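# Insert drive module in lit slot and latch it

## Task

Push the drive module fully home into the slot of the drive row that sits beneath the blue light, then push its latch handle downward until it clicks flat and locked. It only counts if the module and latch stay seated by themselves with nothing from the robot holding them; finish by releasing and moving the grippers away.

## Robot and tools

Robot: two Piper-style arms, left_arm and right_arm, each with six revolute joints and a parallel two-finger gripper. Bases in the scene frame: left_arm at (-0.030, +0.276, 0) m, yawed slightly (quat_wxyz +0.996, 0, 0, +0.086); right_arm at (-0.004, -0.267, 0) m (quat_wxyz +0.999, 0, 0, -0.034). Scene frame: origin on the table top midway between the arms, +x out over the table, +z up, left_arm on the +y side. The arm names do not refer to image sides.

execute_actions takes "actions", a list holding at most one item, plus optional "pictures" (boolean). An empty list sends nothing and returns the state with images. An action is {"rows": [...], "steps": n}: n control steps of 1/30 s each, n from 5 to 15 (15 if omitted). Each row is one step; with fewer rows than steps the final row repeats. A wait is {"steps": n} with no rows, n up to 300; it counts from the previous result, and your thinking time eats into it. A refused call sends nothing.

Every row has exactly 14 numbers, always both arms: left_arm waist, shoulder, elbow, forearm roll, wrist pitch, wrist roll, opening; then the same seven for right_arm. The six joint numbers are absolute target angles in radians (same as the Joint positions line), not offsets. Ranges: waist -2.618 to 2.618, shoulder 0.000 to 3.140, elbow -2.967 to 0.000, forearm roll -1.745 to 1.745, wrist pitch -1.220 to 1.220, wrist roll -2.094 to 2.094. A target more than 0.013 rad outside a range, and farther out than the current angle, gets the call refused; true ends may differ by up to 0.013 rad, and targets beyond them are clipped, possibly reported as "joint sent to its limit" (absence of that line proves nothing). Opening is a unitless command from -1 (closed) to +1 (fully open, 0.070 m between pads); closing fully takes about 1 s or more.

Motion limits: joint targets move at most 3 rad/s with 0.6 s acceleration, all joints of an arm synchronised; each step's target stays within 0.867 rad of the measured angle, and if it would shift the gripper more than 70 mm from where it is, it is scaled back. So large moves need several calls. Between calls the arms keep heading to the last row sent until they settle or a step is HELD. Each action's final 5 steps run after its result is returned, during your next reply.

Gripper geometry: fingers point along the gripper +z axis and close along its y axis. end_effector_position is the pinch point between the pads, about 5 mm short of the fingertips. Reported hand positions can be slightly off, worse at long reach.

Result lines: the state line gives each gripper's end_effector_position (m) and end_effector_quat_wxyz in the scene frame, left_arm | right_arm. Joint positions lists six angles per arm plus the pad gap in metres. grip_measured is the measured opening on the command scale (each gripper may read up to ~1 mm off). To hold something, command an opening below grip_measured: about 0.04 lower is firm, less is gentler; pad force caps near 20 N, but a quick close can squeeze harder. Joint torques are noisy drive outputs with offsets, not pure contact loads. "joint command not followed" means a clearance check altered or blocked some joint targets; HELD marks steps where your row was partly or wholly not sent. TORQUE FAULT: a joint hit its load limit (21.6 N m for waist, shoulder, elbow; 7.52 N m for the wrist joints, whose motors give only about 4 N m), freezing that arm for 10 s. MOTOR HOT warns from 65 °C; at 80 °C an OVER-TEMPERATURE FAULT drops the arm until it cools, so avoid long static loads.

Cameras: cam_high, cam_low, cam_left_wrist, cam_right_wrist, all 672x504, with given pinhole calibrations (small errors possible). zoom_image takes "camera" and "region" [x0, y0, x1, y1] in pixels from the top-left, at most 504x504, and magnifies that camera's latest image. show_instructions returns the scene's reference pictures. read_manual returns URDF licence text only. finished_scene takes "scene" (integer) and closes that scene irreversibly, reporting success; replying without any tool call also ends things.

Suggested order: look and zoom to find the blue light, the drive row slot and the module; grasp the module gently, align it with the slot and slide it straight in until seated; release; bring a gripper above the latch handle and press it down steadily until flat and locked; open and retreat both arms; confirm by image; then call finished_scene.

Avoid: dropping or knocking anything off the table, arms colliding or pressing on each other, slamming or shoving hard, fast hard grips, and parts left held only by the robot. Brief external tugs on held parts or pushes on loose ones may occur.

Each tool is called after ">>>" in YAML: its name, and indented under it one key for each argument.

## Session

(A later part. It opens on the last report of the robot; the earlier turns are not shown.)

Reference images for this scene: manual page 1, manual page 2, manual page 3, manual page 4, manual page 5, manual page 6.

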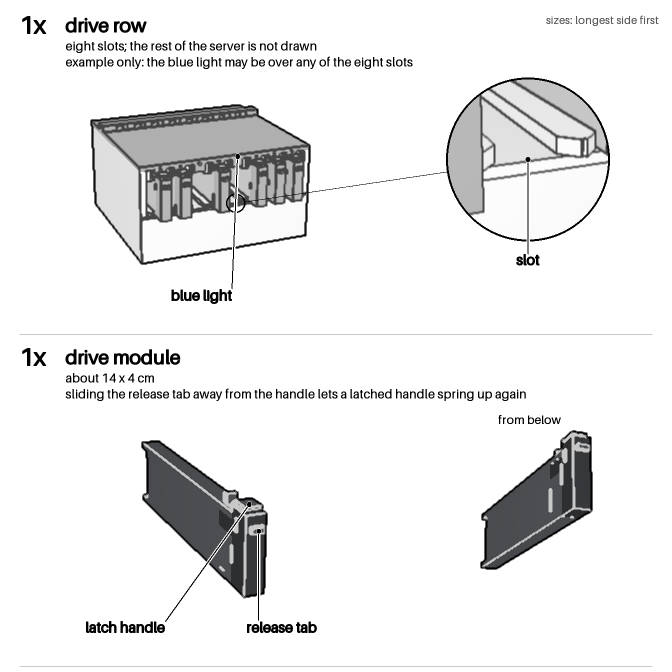

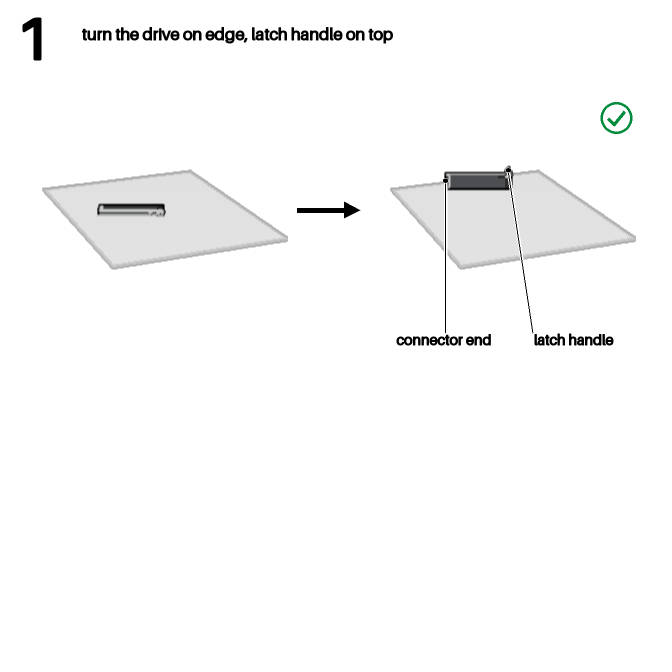

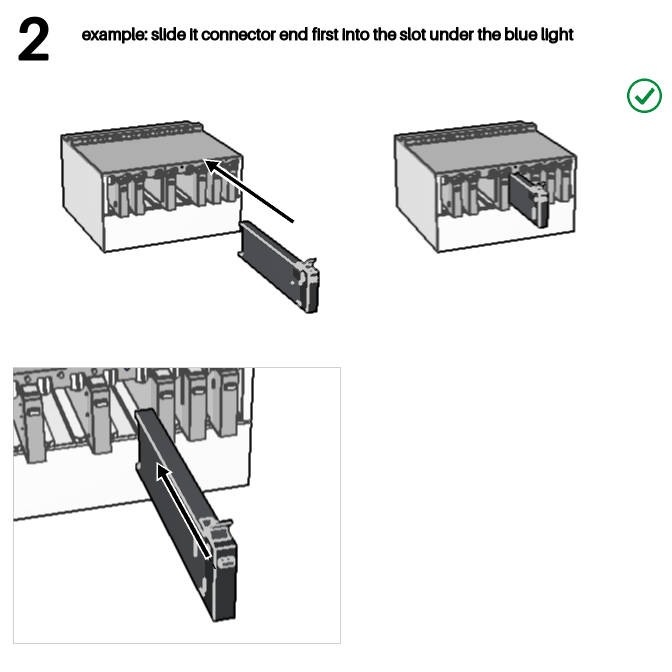

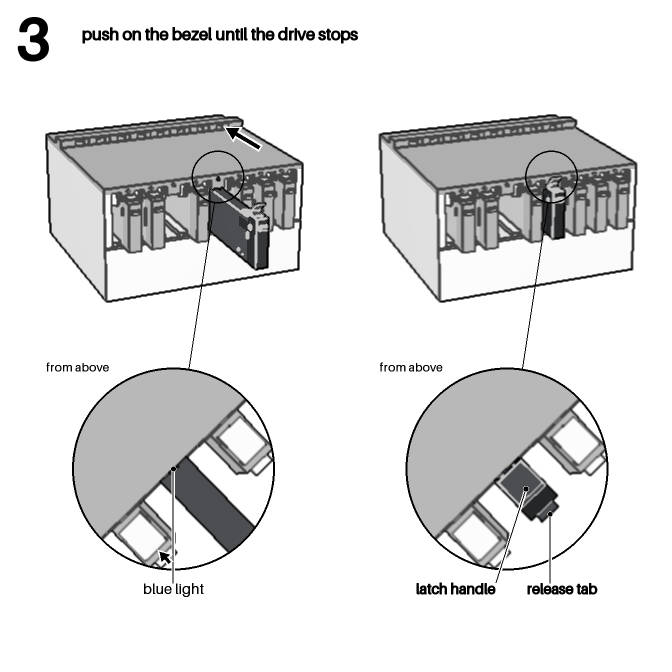

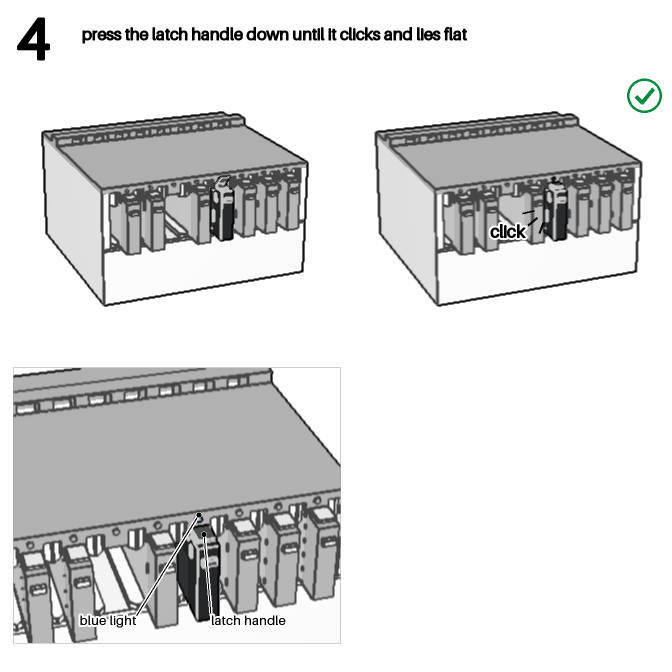

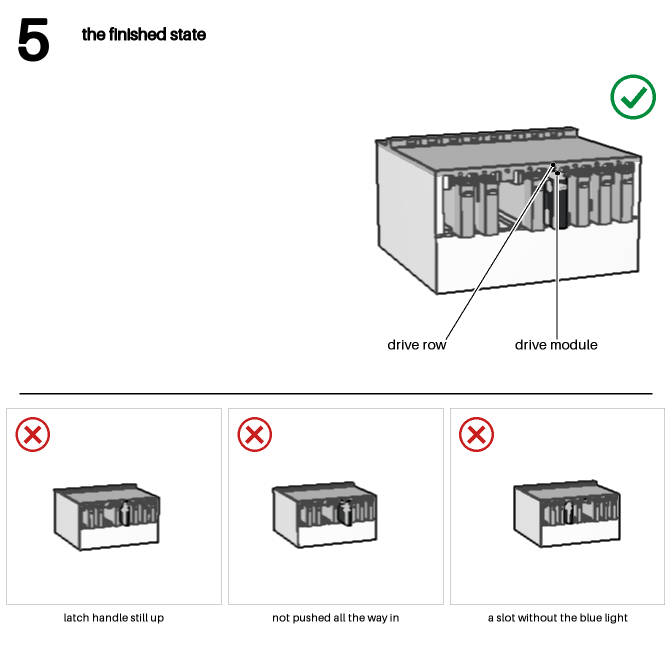

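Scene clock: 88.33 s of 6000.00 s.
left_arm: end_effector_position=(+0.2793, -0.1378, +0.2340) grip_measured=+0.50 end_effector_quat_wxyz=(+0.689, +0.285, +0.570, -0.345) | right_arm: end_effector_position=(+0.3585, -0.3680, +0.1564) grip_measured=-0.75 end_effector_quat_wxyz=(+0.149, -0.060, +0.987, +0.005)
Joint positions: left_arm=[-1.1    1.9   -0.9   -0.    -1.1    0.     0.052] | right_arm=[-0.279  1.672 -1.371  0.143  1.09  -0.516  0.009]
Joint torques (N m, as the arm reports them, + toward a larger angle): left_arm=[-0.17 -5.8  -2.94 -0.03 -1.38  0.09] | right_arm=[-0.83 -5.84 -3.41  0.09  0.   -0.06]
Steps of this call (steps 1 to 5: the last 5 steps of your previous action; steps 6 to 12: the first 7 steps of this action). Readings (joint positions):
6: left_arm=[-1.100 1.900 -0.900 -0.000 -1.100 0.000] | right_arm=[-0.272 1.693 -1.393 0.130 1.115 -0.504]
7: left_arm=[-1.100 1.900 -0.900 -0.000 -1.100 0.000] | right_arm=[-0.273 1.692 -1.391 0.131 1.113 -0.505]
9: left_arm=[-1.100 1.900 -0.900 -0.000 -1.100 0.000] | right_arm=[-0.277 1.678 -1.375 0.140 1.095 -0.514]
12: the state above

>>> execute_actions:
  actions:
    - {"rows":[[-1.1,1.9,-0.9,0,-1.1,0,0.5,-0.284,1.661,-1.346,0.138,1.103,-0.519,-0.9]],"steps":15}

>>> execute_actions:
  actions:
    - {"steps":14}
  pictures: true

>>> zoom_image:
  camera: "cam_left_wrist"
  region: [290, 190, 370, 250]

Scene clock: 88.93 s of 6000.00 s.
left_arm: end_effector_position=(+0.2793, -0.1378, +0.2340) grip_measured=+0.50 end_effector_quat_wxyz=(+0.689, +0.285, +0.570, -0.345) | right_arm: end_effector_position=(+0.3484, -0.3670, +0.1513) grip_measured=-0.75 end_effector_quat_wxyz=(+0.135, -0.059, +0.989, +0.009)
Joint positions: left_arm=[-1.1    1.9   -0.9   -0.    -1.1    0.     0.052] | right_arm=[-0.284  1.661 -1.344  0.138  1.103 -0.519  0.009]
Joint torques (N m, as the arm reports them, + toward a larger angle): left_arm=[-0.1  -5.8  -3.11 -0.01 -1.39  0.1 ] | right_arm=[-0.66 -6.24 -4.53 -0.02 -0.2  -0.18]
Steps of this call (steps 1 to 5: the last 5 steps of your previous action; steps 6 to 8: the robot went on to your last target; steps 9 to 18: the first 10 steps of this action). Readings (joint positions):
9: left_arm=[-1.100 1.900 -0.900 -0.000 -1.100 0.000] | right_arm=[-0.281 1.672 -1.368 0.139 1.099 -0.516]
10: left_arm=[-1.100 1.900 -0.900 -0.000 -1.100 0.000] | right_arm=[-0.281 1.671 -1.365 0.139 1.100 -0.516]
12: left_arm=[-1.100 1.900 -0.900 -0.000 -1.100 0.000] | right_arm=[-0.284 1.662 -1.347 0.138 1.102 -0.518]
16: left_arm=[-1.100 1.900 -0.900 -0.000 -1.100 0.000] | right_arm=[-0.284 1.661 -1.344 0.138 1.103 -0.518]
18: the state above

Scene clock: 89.40 s of 6000.00 s.
left_arm: end_effector_position=(+0.2793, -0.1378, +0.2340) grip_measured=+0.50 end_effector_quat_wxyz=(+0.689, +0.285, +0.570, -0.345) | right_arm: end_effector_position=(+0.3488, -0.3672, +0.1518) grip_measured=-0.75 end_effector_quat_wxyz=(+0.135, -0.059, +0.989, +0.009)
Joint positions: left_arm=[-1.1    1.9   -0.9   -0.    -1.1    0.     0.052] | right_arm=[-0.284  1.661 -1.346  0.138  1.103 -0.519  0.009]
Joint torques (N m, as the arm reports them, + toward a larger angle): left_arm=[-0.2  -5.78 -2.91 -0.03 -1.38  0.08] | right_arm=[-0.34 -6.29 -4.76  0.   -0.32 -0.18]
Kept back: nothing.
Steps of this call (steps 1 to 5: the last 5 steps of your previous action; steps 6 to 14: the robot went on to your last target). Readings (joint positions):
1: left_arm=[-1.100 1.900 -0.900 -0.000 -1.100 0.000] | right_arm=[-0.284 1.661 -1.344 0.138 1.103 -0.519]
2: left_arm=[-1.100 1.900 -0.900 -0.000 -1.100 0.000] | right_arm=[-0.284 1.661 -1.344 0.138 1.103 -0.519]
4: left_arm=[-1.100 1.900 -0.900 -0.000 -1.100 0.000] | right_arm=[-0.284 1.661 -1.344 0.138 1.103 -0.519]
8: left_arm=[-1.100 1.900 -0.900 -0.000 -1.100 0.000] | right_arm=[-0.284 1.661 -1.345 0.138 1.103 -0.519]
14: the state above
camera_calibration (this result's frames):
cam_left_wrist: T_world_to_cam=[[-0.80158, -0.597786, 0.0110053, 0.139371], [-0.255357, 0.325652, -0.910354, 0.32204], [0.540613, -0.732532, -0.413684, -0.0340593], [0, 0, 0, 1]] pos_world=[0.212365, -0.0465082, 0.277547]
cam_right_wrist: T_world_to_cam=[[0.122137, -0.992492, 0.00652888, -0.409129], [-0.939449, -0.113482, 0.323354, 0.231264], [-0.320185, -0.0456271, -0.946256, 0.363282], [0, 0, 0, 1]] pos_world=[0.383548, -0.363238, 0.271648]

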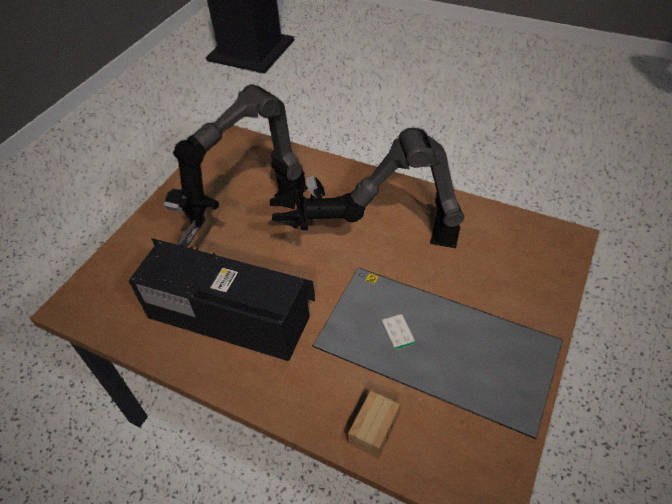

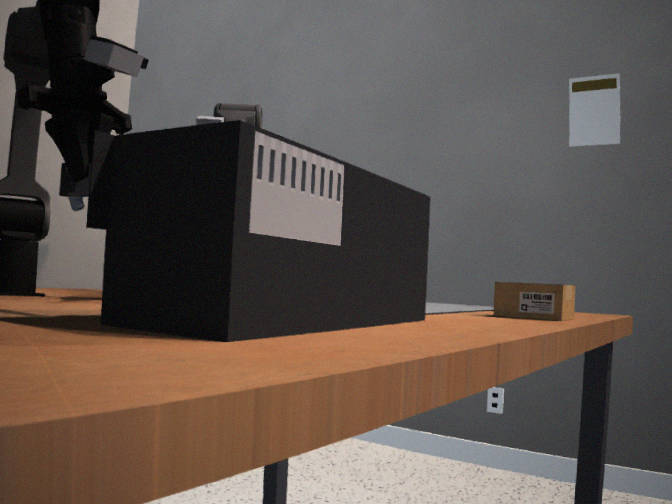

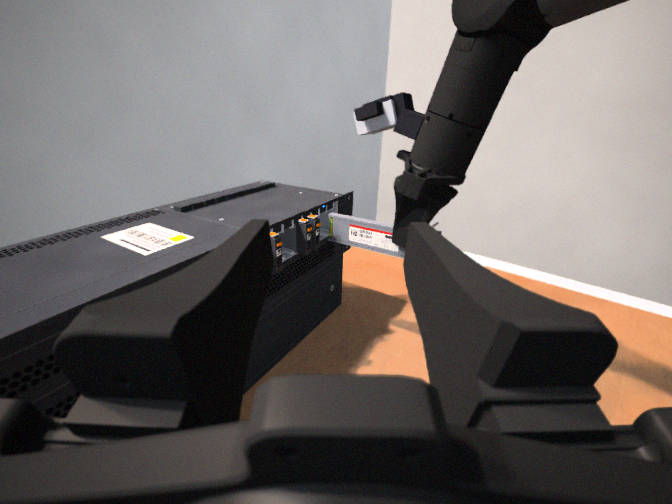

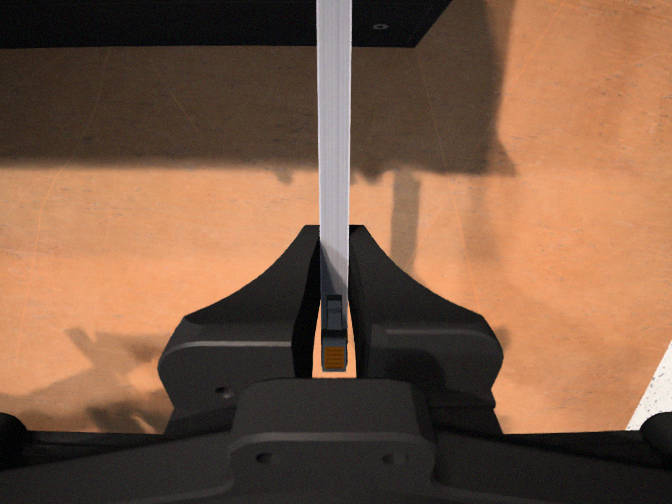

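Region (290, 190, 370, 250) of cam_left_wrist's 672x504 image, scaled by 6.300, with more detail than that image has; it fills the top 378 rows of this view, and the rest is white.

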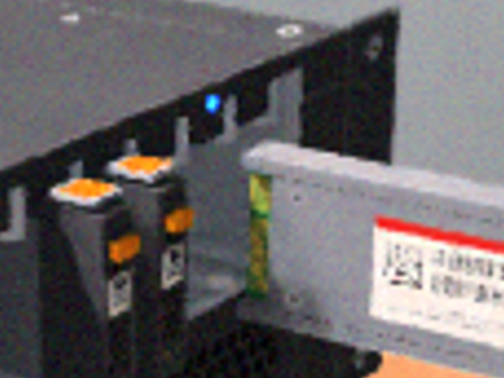

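Top ≈153 → ~146 at face. Advance 14 mm.

>>> execute_actions:
  actions:
    - {"rows":[[-1.1,1.9,-0.9,0,-1.1,0,0.5,-0.2642,1.705,-1.4027,0.131,1.1125,-0.496,-0.9]],"steps":14}

>>> execute_actions:
  actions:
    - {"rows":[[-1.1,1.9,-0.9,0,-1.1,0,0.5,-0.276,1.679,-1.369,0.135,1.107,-0.510,-0.9]],"steps":12}

Scene clock: 89.83 s of 6000.00 s.
left_arm: end_effector_position=(+0.2793, -0.1378, +0.2340) grip_measured=+0.50 end_effector_quat_wxyz=(+0.689, +0.285, +0.570, -0.345) | right_arm: end_effector_position=(+0.3594, -0.3663, +0.1506) grip_measured=-0.75 end_effector_quat_wxyz=(+0.128, -0.060, +0.990, +0.008)
Joint positions: left_arm=[-1.1    1.9   -0.9   -0.    -1.1    0.     0.052] | right_arm=[-0.266  1.705 -1.401  0.125  1.125 -0.495  0.009]
Joint torques (N m, as the arm reports them, + toward a larger angle): left_arm=[-0.28 -5.71 -2.91 -0.02 -1.39  0.1 ] | right_arm=[ 2.86 -5.77 -6.34  1.41 -2.71 -0.14]
Steps of this call (steps 1 to 4: the robot went on to your last target; steps 5 to 13: the first 9 steps of this action). Readings (joint positions):
5: left_arm=[-1.100 1.900 -0.900 -0.000 -1.100 0.000] | right_arm=[-0.284 1.661 -1.346 0.138 1.103 -0.519]
6: left_arm=[-1.100 1.900 -0.900 -0.000 -1.100 0.000] | right_arm=[-0.283 1.662 -1.349 0.137 1.103 -0.519]
8: left_arm=[-1.100 1.900 -0.900 -0.000 -1.100 0.000] | right_arm=[-0.275 1.679 -1.374 0.134 1.107 -0.509]
12: left_arm=[-1.100 1.900 -0.900 -0.000 -1.100 0.000] | right_arm=[-0.266 1.705 -1.401 0.125 1.125 -0.495]
13: the state above

Scene clock: 90.23 s of 6000.00 s.
left_arm: end_effector_position=(+0.2793, -0.1378, +0.2340) grip_measured=+0.50 end_effector_quat_wxyz=(+0.689, +0.285, +0.570, -0.345) | right_arm: end_effector_position=(+0.3590, -0.3662, +0.1542) grip_measured=-0.75 end_effector_quat_wxyz=(+0.145, -0.060, +0.988, +0.007)
Joint positions: left_arm=[-1.1    1.9   -0.9   -0.    -1.1    0.     0.052] | right_arm=[-0.273  1.679 -1.372  0.141  1.092 -0.511  0.009]
Joint torques (N m, as the arm reports them, + toward a larger angle): left_arm=[-0.23 -5.73 -2.86 -0.03 -1.39  0.09] | right_arm=[-0.47 -5.94 -4.04  0.24 -0.19 -0.04]
Steps of this call (steps 1 to 5: the last 5 steps of your previous action; steps 6 to 12: the first 7 steps of this action). Readings (joint positions):
6: left_arm=[-1.100 1.900 -0.900 -0.000 -1.100 0.000] | right_arm=[-0.266 1.705 -1.401 0.126 1.124 -0.495]
7: left_arm=[-1.100 1.900 -0.900 -0.000 -1.100 0.000] | right_arm=[-0.266 1.703 -1.398 0.128 1.122 -0.496]
9: left_arm=[-1.100 1.900 -0.900 -0.000 -1.100 0.000] | right_arm=[-0.271 1.688 -1.379 0.137 1.100 -0.506]
12: the state above

>>> execute_actions:
  actions:
    - {"rows":[[-1.1,1.9,-0.9,0,-1.1,0,0.5,-0.2695,1.665,-1.357,0.136,1.122,-0.503,-0.9]],"steps":15}

>>> execute_actions:
  actions:
    - {"steps":14}
  pictures: true

>>> zoom_image:
  camera: "cam_left_wrist"
  region: [290, 190, 370, 250]

Scene clock: 90.87 s of 6000.00 s.
left_arm: end_effector_position=(+0.2793, -0.1378, +0.2340) grip_measured=+0.50 end_effector_quat_wxyz=(+0.689, +0.285, +0.570, -0.345) | right_arm: end_effector_position=(+0.3487, -0.3618, +0.1527) grip_measured=-0.75 end_effector_quat_wxyz=(+0.129, -0.060, +0.990, +0.013)
Joint positions: left_arm=[-1.1    1.9   -0.9   -0.    -1.1    0.     0.052] | right_arm=[-0.27   1.665 -1.356  0.136  1.123 -0.503  0.009]
Joint torques (N m, as the arm reports them, + toward a larger angle): left_arm=[-0.16 -5.78 -2.96 -0.03 -1.39  0.09] | right_arm=[ 0.15 -5.67 -3.93  0.06 -0.31 -0.08]
Steps of this call (steps 1 to 5: the last 5 steps of your previous action; steps 6 to 9: the robot went on to your last target; steps 10 to 19: the first 10 steps of this action). Readings (joint positions):
10: left_arm=[-1.100 1.900 -0.900 -0.000 -1.100 0.000] | right_arm=[-0.276 1.679 -1.370 0.136 1.104 -0.510]
11: left_arm=[-1.100 1.900 -0.900 -0.000 -1.100 0.000] | right_arm=[-0.275 1.677 -1.367 0.136 1.107 -0.509]
13: left_arm=[-1.100 1.900 -0.900 -0.000 -1.100 0.000] | right_arm=[-0.270 1.665 -1.357 0.136 1.123 -0.503]
17: left_arm=[-1.100 1.900 -0.900 -0.000 -1.100 0.000] | right_arm=[-0.270 1.665 -1.356 0.136 1.123 -0.503]
19: the state above

Scene clock: 91.33 s of 6000.00 s.
left_arm: end_effector_position=(+0.2793, -0.1378, +0.2340) grip_measured=+0.50 end_effector_quat_wxyz=(+0.689, +0.285, +0.570, -0.345) | right_arm: end_effector_position=(+0.3489, -0.3617, +0.1527) grip_measured=-0.75 end_effector_quat_wxyz=(+0.130, -0.060, +0.990, +0.012)
Joint positions: left_arm=[-1.1    1.9   -0.9   -0.    -1.1    0.     0.052] | right_arm=[-0.27   1.665 -1.356  0.136  1.122 -0.503  0.009]
Joint torques (N m, as the arm reports them, + toward a larger angle): left_arm=[-0.33 -5.88 -2.86 -0.01 -1.36  0.09] | right_arm=[ 0.48 -5.39 -4.4   0.02 -0.33 -0.19]
Kept back: nothing.
Steps of this call (steps 1 to 5: the last 5 steps of your previous action; steps 6 to 14: the robot went on to your last target). Readings (joint positions):
1: left_arm=[-1.100 1.900 -0.900 -0.000 -1.100 0.000] | right_arm=[-0.270 1.665 -1.356 0.136 1.122 -0.503]
2: left_arm=[-1.100 1.900 -0.900 -0.000 -1.100 0.000] | right_arm=[-0.270 1.665 -1.356 0.136 1.122 -0.503]
4: left_arm=[-1.100 1.900 -0.900 -0.000 -1.100 0.000] | right_arm=[-0.270 1.665 -1.356 0.136 1.122 -0.503]
8: left_arm=[-1.100 1.900 -0.900 -0.000 -1.100 0.000] | right_arm=[-0.270 1.665 -1.356 0.136 1.122 -0.503]
14: the state above
camera_calibration (this result's frames):
cam_left_wrist: T_world_to_cam=[[-0.80158, -0.597786, 0.0110052, 0.139371], [-0.255357, 0.325652, -0.910354, 0.32204], [0.540613, -0.732532, -0.413684, -0.0340593], [0, 0, 0, 1]] pos_world=[0.212365, -0.0465083, 0.277547]
cam_right_wrist: T_world_to_cam=[[0.12395, -0.992287, -0.0017161, -0.403017], [-0.935382, -0.117418, 0.333577, 0.227286], [-0.331205, -0.0397415, -0.942721, 0.369891], [0, 0, 0, 1]] pos_world=[0.385063, -0.358521, 0.272196]

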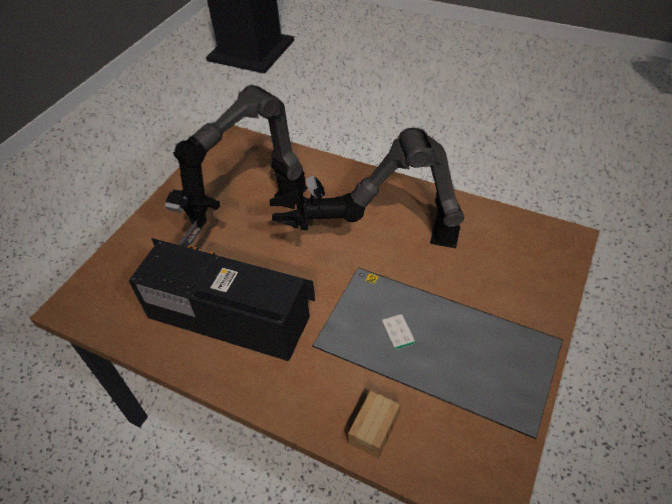

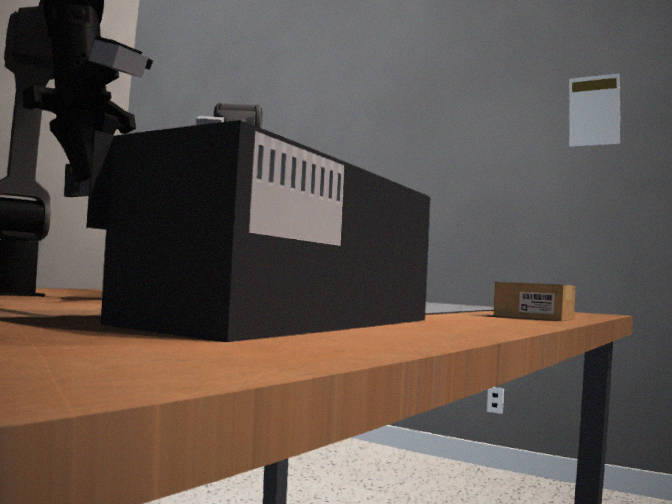

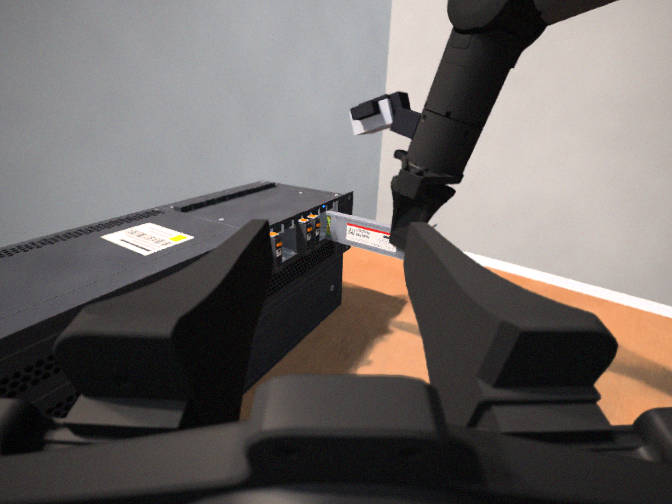

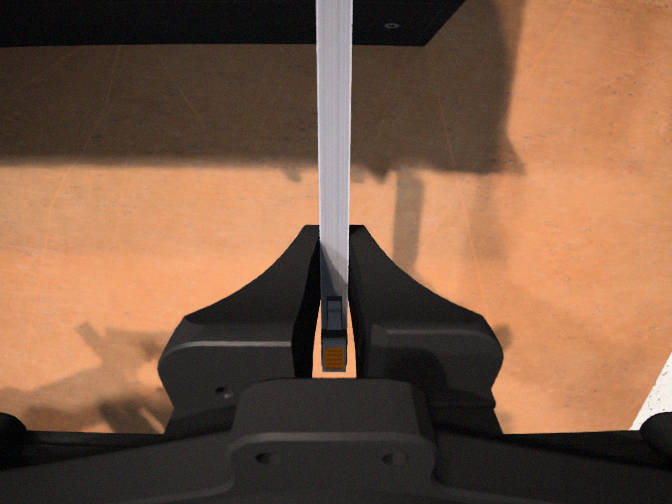

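Region (290, 190, 370, 250) of cam_left_wrist's 672x504 image, scaled by 6.300, with more detail than that image has; it fills the top 378 rows of this view, and the rest is white.

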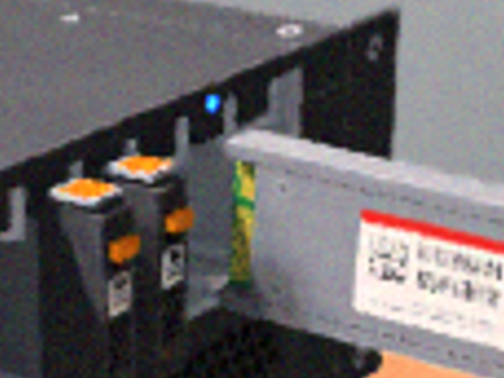

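>>> execute_actions:
  actions:
    - {"rows":[[-1.1,1.9,-0.9,0,-1.1,0,0.5,-0.2695,1.6658,-1.352,0.136,1.1162,-0.503,-0.9]],"steps":12}

>>> execute_actions:
  actions:
    - {"rows":[[-1.1,1.9,-0.9,0,-1.1,0,0.5,-0.2497,1.7098,-1.4087,0.129,1.1257,-0.480,-0.9]],"steps":14}

>>> execute_actions:
  actions:
    - {"rows":[[-1.1,1.9,-0.9,0,-1.1,0,0.5,-0.2615,1.684,-1.375,0.133,1.120,-0.494,-0.9]],"steps":12}

Scene clock: 91.80 s of 6000.00 s.
left_arm: end_effector_position=(+0.2793, -0.1378, +0.2340) grip_measured=+0.50 end_effector_quat_wxyz=(+0.689, +0.285, +0.570, -0.345) | right_arm: end_effector_position=(+0.3497, -0.3621, +0.1520) grip_measured=-0.75 end_effector_quat_wxyz=(+0.131, -0.060, +0.990, +0.012)
Joint positions: left_arm=[-1.1    1.9   -0.9   -0.    -1.1    0.     0.052] | right_arm=[-0.269  1.666 -1.354  0.136  1.115 -0.503  0.009]
Joint torques (N m, as the arm reports them, + toward a larger angle): left_arm=[-0.41 -5.69 -3.04 -0.02 -1.38  0.11] | right_arm=[ 0.61 -5.17 -3.07  0.01 -0.13 -0.17]
Steps of this call (steps 1 to 7: the robot went on to your last target; steps 8 to 14: the first 7 steps of this action). Readings (joint positions):
8: left_arm=[-1.100 1.900 -0.900 -0.000 -1.100 0.000] | right_arm=[-0.270 1.665 -1.356 0.136 1.122 -0.503]
9: left_arm=[-1.100 1.900 -0.900 -0.000 -1.100 0.000] | right_arm=[-0.269 1.665 -1.356 0.136 1.119 -0.503]
11: left_arm=[-1.100 1.900 -0.900 -0.000 -1.100 0.000] | right_arm=[-0.269 1.666 -1.354 0.136 1.115 -0.503]
14: the state above

Scene clock: 92.27 s of 6000.00 s.
left_arm: end_effector_position=(+0.2793, -0.1378, +0.2340) grip_measured=+0.50 end_effector_quat_wxyz=(+0.689, +0.285, +0.570, -0.345) | right_arm: end_effector_position=(+0.3593, -0.3603, +0.1488) grip_measured=-0.75 end_effector_quat_wxyz=(+0.121, -0.060, +0.991, +0.013)
Joint positions: left_arm=[-1.1    1.9   -0.9   -0.    -1.1    0.     0.052] | right_arm=[-0.251  1.712 -1.405  0.124  1.138 -0.48   0.009]
Joint torques (N m, as the arm reports them, + toward a larger angle): left_arm=[-0.23 -5.71 -2.78  0.   -1.4   0.12] | right_arm=[ 2.13 -6.11 -6.42  1.2  -2.59 -0.11]
Steps of this call (steps 1 to 5: the last 5 steps of your previous action; steps 6 to 14: the first 9 steps of this action). Readings (joint positions):
6: left_arm=[-1.100 1.900 -0.900 -0.000 -1.100 0.000] | right_arm=[-0.269 1.666 -1.353 0.136 1.115 -0.503]
7: left_arm=[-1.100 1.900 -0.900 -0.000 -1.100 0.000] | right_arm=[-0.268 1.668 -1.354 0.136 1.116 -0.503]
9: left_arm=[-1.100 1.900 -0.900 -0.000 -1.100 0.000] | right_arm=[-0.260 1.687 -1.377 0.132 1.121 -0.493]
13: left_arm=[-1.100 1.900 -0.900 -0.000 -1.100 0.000] | right_arm=[-0.251 1.712 -1.405 0.124 1.138 -0.480]
14: the state above

Scene clock: 92.67 s of 6000.00 s.
left_arm: end_effector_position=(+0.2793, -0.1378, +0.2340) grip_measured=+0.50 end_effector_quat_wxyz=(+0.689, +0.285, +0.570, -0.345) | right_arm: end_effector_position=(+0.3589, -0.3612, +0.1536) grip_measured=-0.75 end_effector_quat_wxyz=(+0.139, -0.060, +0.988, +0.010)
Joint positions: left_arm=[-1.1    1.9   -0.9   -0.    -1.1    0.     0.052] | right_arm=[-0.26   1.683 -1.379  0.138  1.106 -0.495  0.009]
Joint torques (N m, as the arm reports them, + toward a larger angle): left_arm=[-0.21 -5.8  -2.96 -0.03 -1.38  0.09] | right_arm=[-0.33 -6.06 -4.35  0.29 -0.36  0.  ]
Steps of this call (steps 1 to 5: the last 5 steps of your previous action; steps 6 to 12: the first 7 steps of this action). Readings (joint positions):
6: left_arm=[-1.100 1.900 -0.900 -0.000 -1.100 0.000] | right_arm=[-0.251 1.711 -1.405 0.125 1.137 -0.480]
7: left_arm=[-1.100 1.900 -0.900 -0.000 -1.100 0.000] | right_arm=[-0.251 1.709 -1.403 0.126 1.136 -0.481]
9: left_arm=[-1.100 1.900 -0.900 -0.000 -1.100 0.000] | right_arm=[-0.257 1.694 -1.386 0.135 1.115 -0.490]
12: the state above

>>> execute_actions:
  actions:
    - {"rows":[[-1.1,1.9,-0.9,0,-1.1,0,0.5,-0.26,1.7266,-0.8521,0,0.4835,0,-0.9]],"steps":15}

>>> execute_actions:
  actions:
    - {"rows":[[-1.1,1.9,-0.9,0,-1.1,0,0.5,-0.26,1.7266,-0.8521,0,0.4835,0,-0.9]],"steps":15}

>>> execute_actions:
  actions:
    - {"rows":[[-1.1,1.9,-0.9,0,-1.1,0,0.5,-0.26,1.7266,-0.8521,0,0.4835,0,-0.2]],"steps":15}

>>> execute_actions:
  actions:
    - {"rows":[[-1.1,1.9,-0.9,0,-1.1,0,0.5,-0.26,1.70,-1.03,0,0.72,0,-0.2]],"steps":15}

>>> execute_actions:
  actions:
    - {"rows":[[-1.1,1.9,-0.9,0,-1.1,0,0.5,-0.26,1.5324,-0.5593,0,-0.1651,0,-0.2]],"steps":15}

>>> execute_actions:
  actions:
    - {"rows":[[-1.1,1.9,-0.9,0,-1.1,0,0.5,-0.26,1.5324,-0.5593,0,-0.1651,0,-0.2]],"steps":15}

>>> execute_actions:
  actions:
    - {"rows":[[-1.1,1.9,-0.9,0,-1.1,0,0.5,-0.26,1.7576,-0.4777,0,-0.4719,0,-0.2]],"steps":15}

>>> execute_actions:
  actions:
    - {"steps":15}
  pictures: true

Scene clock: 93.70 s of 6000.00 s.
left_arm: end_effector_position=(+0.2793, -0.1378, +0.2340) grip_measured=+0.50 end_effector_quat_wxyz=(+0.689, +0.285, +0.570, -0.345) | right_arm: end_effector_position=(+0.3482, -0.3720, +0.0987) grip_measured=-0.75 end_effector_quat_wxyz=(+0.132, +0.032, +0.991, -0.007)
Joint positions: left_arm=[-1.1    1.9   -0.9   -0.    -1.1    0.     0.052] | right_arm=[-0.261  1.699 -1.179  0.083  0.881 -0.308  0.009]
Joint torques (N m, as the arm reports them, + toward a larger angle): left_arm=[-0.19 -5.8  -2.84  0.   -1.37  0.08] | right_arm=[-0.17 -4.79 -1.77 -0.17 -0.63  0.32]
Steps of this call (steps 1 to 5: the last 5 steps of your previous action; steps 6 to 21: the robot went on to your last target; steps 22 to 31: the first 10 steps of this action). Readings (joint positions):
22: left_arm=[-1.100 1.900 -0.900 -0.000 -1.100 0.000] | right_arm=[-0.261 1.683 -1.375 0.133 1.120 -0.494]
23: left_arm=[-1.100 1.900 -0.900 -0.000 -1.100 0.000] | right_arm=[-0.261 1.683 -1.373 0.132 1.118 -0.492]
25: left_arm=[-1.100 1.900 -0.900 -0.000 -1.100 0.000] | right_arm=[-0.261 1.684 -1.353 0.127 1.094 -0.472]
29: left_arm=[-1.100 1.900 -0.900 -0.000 -1.100 0.000] | right_arm=[-0.261 1.693 -1.255 0.102 0.974 -0.380]
31: the state above

Scene clock: 94.20 s of 6000.00 s.
left_arm: end_effector_position=(+0.2793, -0.1378, +0.2340) grip_measured=+0.50 end_effector_quat_wxyz=(+0.689, +0.285, +0.570, -0.345) | right_arm: end_effector_position=(+0.3188, -0.3765, +0.0228) grip_measured=-0.75 end_effector_quat_wxyz=(+0.150, +0.161, +0.975, -0.025)
Joint positions: left_arm=[-1.1    1.9   -0.9   -0.    -1.1    0.     0.052] | right_arm=[-0.26   1.726 -0.854 -0.     0.482  0.     0.009]
Joint torques (N m, as the arm reports them, + toward a larger angle): left_arm=[-0.18 -5.86 -2.91 -0.03 -1.37  0.1 ] | right_arm=[ 0.45 -4.7  -1.59 -0.11  0.27 -0.16]
Steps of this call (steps 1 to 5: the last 5 steps of your previous action; steps 6 to 15: the first 10 steps of this action). Readings (joint positions):
6: left_arm=[-1.100 1.900 -0.900 -0.000 -1.100 0.000] | right_arm=[-0.261 1.721 -0.938 0.022 0.590 -0.082]
7: left_arm=[-1.100 1.900 -0.900 -0.000 -1.100 0.000] | right_arm=[-0.261 1.723 -0.912 0.016 0.558 -0.058]
9: left_arm=[-1.100 1.900 -0.900 -0.000 -1.100 0.000] | right_arm=[-0.260 1.726 -0.874 0.006 0.512 -0.022]
13: left_arm=[-1.100 1.900 -0.900 -0.000 -1.100 0.000] | right_arm=[-0.260 1.726 -0.854 -0.000 0.480 0.001]
15: the state above

Scene clock: 94.70 s of 6000.00 s.
left_arm: end_effector_position=(+0.2793, -0.1378, +0.2340) grip_measured=+0.50 end_effector_quat_wxyz=(+0.689, +0.285, +0.570, -0.345) | right_arm: end_effector_position=(+0.3167, -0.3758, +0.0215) grip_measured=-0.20 end_effector_quat_wxyz=(+0.146, +0.161, +0.976, -0.024)
Joint positions: left_arm=[-1.1    1.9   -0.9   -0.    -1.1    0.     0.052] | right_arm=[-0.26   1.726 -0.851 -0.     0.486  0.     0.028]
Joint torques (N m, as the arm reports them, + toward a larger angle): left_arm=[-0.17 -5.76 -2.86  0.   -1.37  0.1 ] | right_arm=[ 0.47 -4.58 -2.99 -0.04 -0.36 -0.18]
Steps of this call (steps 1 to 5: the last 5 steps of your previous action; steps 6 to 15: the first 10 steps of this action). Readings (joint positions):
6: left_arm=[-1.100 1.900 -0.900 -0.000 -1.100 0.000] | right_arm=[-0.260 1.726 -0.854 -0.000 0.483 0.000]
7: left_arm=[-1.100 1.900 -0.900 -0.000 -1.100 0.000] | right_arm=[-0.260 1.726 -0.852 -0.000 0.484 0.000]
9: left_arm=[-1.100 1.900 -0.900 -0.000 -1.100 0.000] | right_arm=[-0.260 1.726 -0.851 -0.000 0.486 0.000]
13: left_arm=[-1.100 1.900 -0.900 -0.000 -1.100 0.000] | right_arm=[-0.260 1.726 -0.851 -0.000 0.486 0.000]
15: the state above

Scene clock: 95.20 s of 6000.00 s.
left_arm: end_effector_position=(+0.2793, -0.1378, +0.2340) grip_measured=+0.50 end_effector_quat_wxyz=(+0.689, +0.285, +0.570, -0.345) | right_arm: end_effector_position=(+0.3303, -0.3804, +0.0576) grip_measured=-0.20 end_effector_quat_wxyz=(+0.134, +0.161, +0.977, -0.022)
Joint positions: left_arm=[-1.1    1.9   -0.9   -0.    -1.1    0.     0.053] | right_arm=[-0.26   1.705 -1.003 -0.     0.683 -0.     0.028]
Joint torques (N m, as the arm reports them, + toward a larger angle): left_arm=[-0.3  -5.82 -2.83 -0.02 -1.37  0.07] | right_arm=[ 0.44 -5.3  -2.68  0.04 -0.36 -0.19]
Steps of this call (steps 1 to 5: the last 5 steps of your previous action; steps 6 to 15: the first 10 steps of this action). Readings (joint positions):
6: left_arm=[-1.100 1.900 -0.900 -0.000 -1.100 0.000] | right_arm=[-0.260 1.727 -0.851 -0.000 0.484 0.000]
7: left_arm=[-1.100 1.900 -0.900 -0.000 -1.100 0.000] | right_arm=[-0.260 1.727 -0.852 -0.000 0.486 0.000]
9: left_arm=[-1.100 1.900 -0.900 -0.000 -1.100 0.000] | right_arm=[-0.260 1.726 -0.871 -0.000 0.510 0.000]
13: left_arm=[-1.100 1.900 -0.900 -0.000 -1.100 0.000] | right_arm=[-0.260 1.713 -0.960 -0.000 0.628 0.000]
15: the state above

Scene clock: 95.70 s of 6000.00 s.
left_arm: end_effector_position=(+0.2793, -0.1378, +0.2340) grip_measured=+0.50 end_effector_quat_wxyz=(+0.689, +0.285, +0.570, -0.345) | right_arm: end_effector_position=(+0.3404, -0.3838, +0.0614) grip_measured=-0.20 end_effector_quat_wxyz=(+0.207, +0.159, +0.965, -0.034)
Joint positions: left_arm=[-1.1    1.9   -0.9   -0.    -1.1    0.     0.052] | right_arm=[-0.26   1.655 -0.902 -0.     0.481 -0.     0.028]
Joint torques (N m, as the arm reports them, + toward a larger angle): left_arm=[-0.18 -5.78 -3.06  0.   -1.38  0.1 ] | right_arm=[ 0.4  -6.   -2.15  0.07 -0.8  -0.17]
Steps of this call (steps 1 to 5: the last 5 steps of your previous action; steps 6 to 15: the first 10 steps of this action). Readings (joint positions):
6: left_arm=[-1.100 1.900 -0.900 -0.000 -1.100 0.000] | right_arm=[-0.260 1.699 -1.032 -0.000 0.721 -0.000]
7: left_arm=[-1.100 1.900 -0.900 -0.000 -1.100 0.000] | right_arm=[-0.260 1.699 -1.030 -0.000 0.718 -0.000]
9: left_arm=[-1.100 1.900 -0.900 -0.000 -1.100 0.000] | right_arm=[-0.260 1.695 -1.016 -0.000 0.693 -0.000]
13: left_arm=[-1.100 1.900 -0.900 -0.000 -1.100 0.000] | right_arm=[-0.260 1.673 -0.952 -0.000 0.574 -0.000]
15: the state above

Scene clock: 96.20 s of 6000.00 s.
left_arm: end_effector_position=(+0.2793, -0.1378, +0.2340) grip_measured=+0.50 end_effector_quat_wxyz=(+0.689, +0.285, +0.570, -0.345) | right_arm: end_effector_position=(+0.3460, -0.3857, +0.0799) grip_measured=-0.20 end_effector_quat_wxyz=(+0.406, +0.148, +0.899, -0.067)
Joint positions: left_arm=[-1.1    1.9   -0.9   -0.    -1.1    0.     0.052] | right_arm=[-0.26   1.533 -0.56  -0.    -0.163 -0.     0.028]
Joint torques (N m, as the arm reports them, + toward a larger angle): left_arm=[-0.29 -5.72 -2.91  0.   -1.38  0.08] | right_arm=[ 0.25 -4.53 -2.75  0.14 -0.41 -0.18]
Steps of this call (steps 1 to 5: the last 5 steps of your previous action; steps 6 to 15: the first 10 steps of this action). Readings (joint positions):
6: left_arm=[-1.100 1.900 -0.900 -0.000 -1.100 0.000] | right_arm=[-0.260 1.584 -0.702 -0.000 0.106 -0.000]
7: left_arm=[-1.100 1.900 -0.900 -0.000 -1.100 0.000] | right_arm=[-0.260 1.574 -0.675 -0.000 0.054 -0.000]
9: left_arm=[-1.100 1.900 -0.900 -0.000 -1.100 0.000] | right_arm=[-0.260 1.557 -0.629 -0.000 -0.033 -0.000]
13: left_arm=[-1.100 1.900 -0.900 -0.000 -1.100 0.000] | right_arm=[-0.260 1.537 -0.572 -0.000 -0.142 -0.000]
15: the state above

Scene clock: 96.70 s of 6000.00 s.
left_arm: end_effector_position=(+0.2793, -0.1378, +0.2340) grip_measured=+0.50 end_effector_quat_wxyz=(+0.689, +0.285, +0.570, -0.345) | right_arm: end_effector_position=(+0.3476, -0.3862, +0.0374) grip_measured=-0.20 end_effector_quat_wxyz=(+0.407, +0.148, +0.899, -0.067)
Joint positions: left_arm=[-1.1    1.9   -0.9   -0.    -1.1    0.     0.053] | right_arm=[-0.26   1.696 -0.5   -0.    -0.388 -0.     0.028]
Joint torques (N m, as the arm reports them, + toward a larger angle): left_arm=[-0.22 -5.83 -2.98 -0.01 -1.39  0.07] | right_arm=[ 0.27 -5.57 -2.3   0.17 -0.35 -0.17]
Steps of this call (steps 1 to 5: the last 5 steps of your previous action; steps 6 to 15: the first 10 steps of this action). Readings (joint positions):
6: left_arm=[-1.100 1.900 -0.900 -0.000 -1.100 0.000] | right_arm=[-0.260 1.532 -0.559 -0.000 -0.165 -0.000]
7: left_arm=[-1.100 1.900 -0.900 -0.000 -1.100 0.000] | right_arm=[-0.260 1.533 -0.559 -0.000 -0.167 -0.000]
9: left_arm=[-1.100 1.900 -0.900 -0.000 -1.100 0.000] | right_arm=[-0.260 1.550 -0.554 -0.000 -0.192 -0.000]
13: left_arm=[-1.100 1.900 -0.900 -0.000 -1.100 0.000] | right_arm=[-0.260 1.638 -0.521 -0.000 -0.311 -0.000]
15: the state above

Scene clock: 97.20 s of 6000.00 s.
left_arm: end_effector_position=(+0.2793, -0.1378, +0.2340) grip_measured=+0.50 end_effector_quat_wxyz=(+0.689, +0.285, +0.570, -0.345) | right_arm: end_effector_position=(+0.3457, -0.3856, +0.0216) grip_measured=-0.20 end_effector_quat_wxyz=(+0.406, +0.149, +0.899, -0.067)
Joint positions: left_arm=[-1.1    1.9   -0.9   -0.    -1.1    0.     0.052] | right_arm=[-0.26   1.758 -0.477 -0.    -0.472 -0.     0.028]
Joint torques (N m, as the arm reports them, + toward a larger angle): left_arm=[-0.19 -5.66 -3.   -0.01 -1.38  0.08] | right_arm=[ 0.26 -5.47 -2.54  0.16 -0.47 -0.19]
Kept back: nothing.
Steps of this call (steps 1 to 5: the last 5 steps of your previous action; steps 6 to 15: the robot went on to your last target). Readings (joint positions):
1: left_arm=[-1.100 1.900 -0.900 -0.000 -1.100 0.000] | right_arm=[-0.260 1.718 -0.492 -0.000 -0.416 -0.000]
2: left_arm=[-1.100 1.900 -0.900 -0.000 -1.100 0.000] | right_arm=[-0.260 1.735 -0.486 -0.000 -0.439 -0.000]
4: left_arm=[-1.100 1.900 -0.900 -0.000 -1.100 0.000] | right_arm=[-0.260 1.755 -0.478 -0.000 -0.467 -0.000]
8: left_arm=[-1.100 1.900 -0.900 -0.000 -1.100 0.000] | right_arm=[-0.260 1.759 -0.477 -0.000 -0.473 -0.000]
15: the state above
camera_calibration (this result's frames):
cam_left_wrist: T_world_to_cam=[[-0.80158, -0.597786, 0.0110052, 0.139371], [-0.255357, 0.325652, -0.910354, 0.32204], [0.540613, -0.732532, -0.413685, -0.0340593], [0, 0, 0, 1]] pos_world=[0.212365, -0.0465082, 0.277547]
cam_right_wrist: T_world_to_cam=[[-0.323506, -0.946196, 0.00750735, -0.254262], [-0.917962, 0.311909, -0.245069, 0.437282], [0.229542, -0.0861728, -0.969477, 0.0330505], [0, 0, 0, 1]] pos_world=[0.311567, -0.374125, 0.141115]

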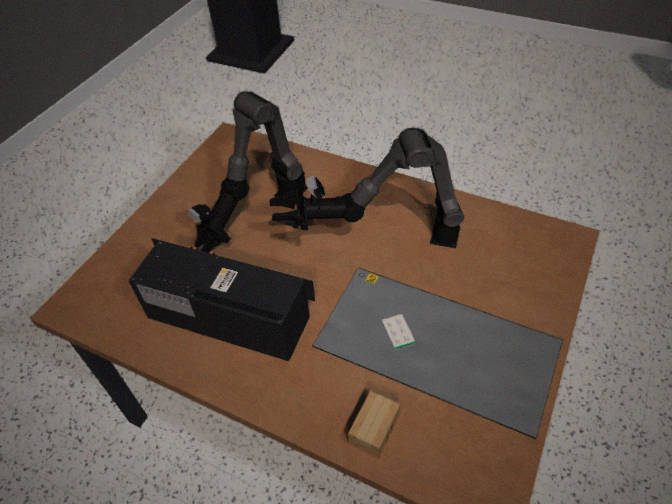

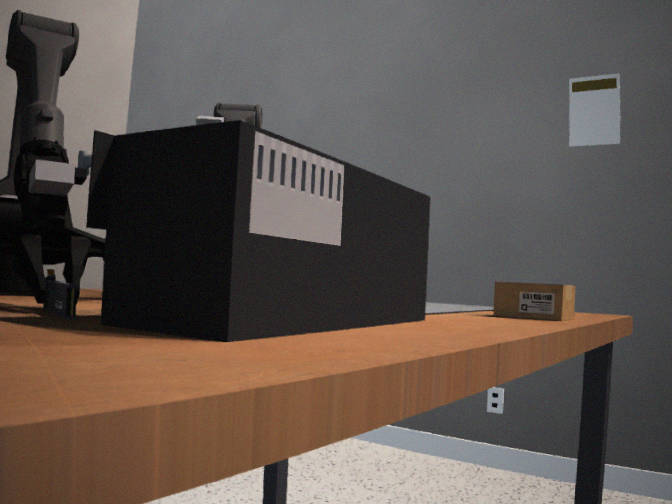

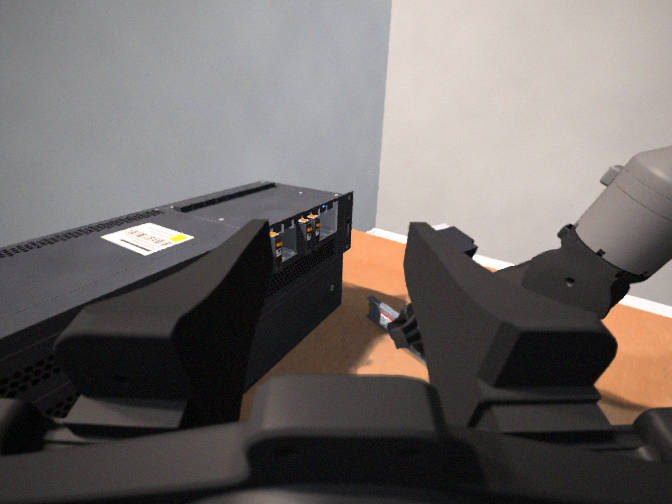

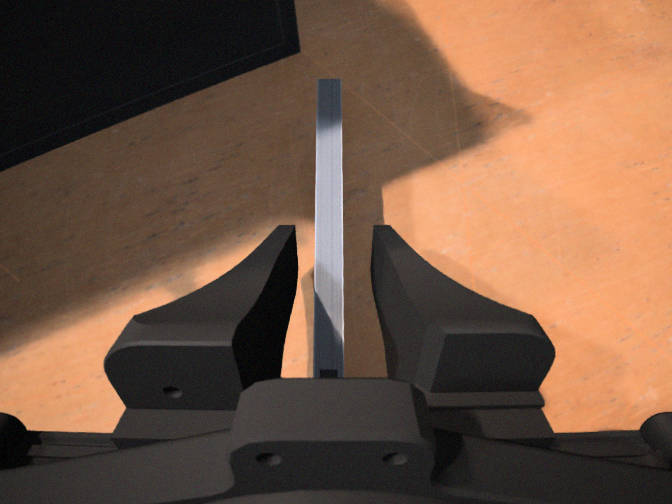

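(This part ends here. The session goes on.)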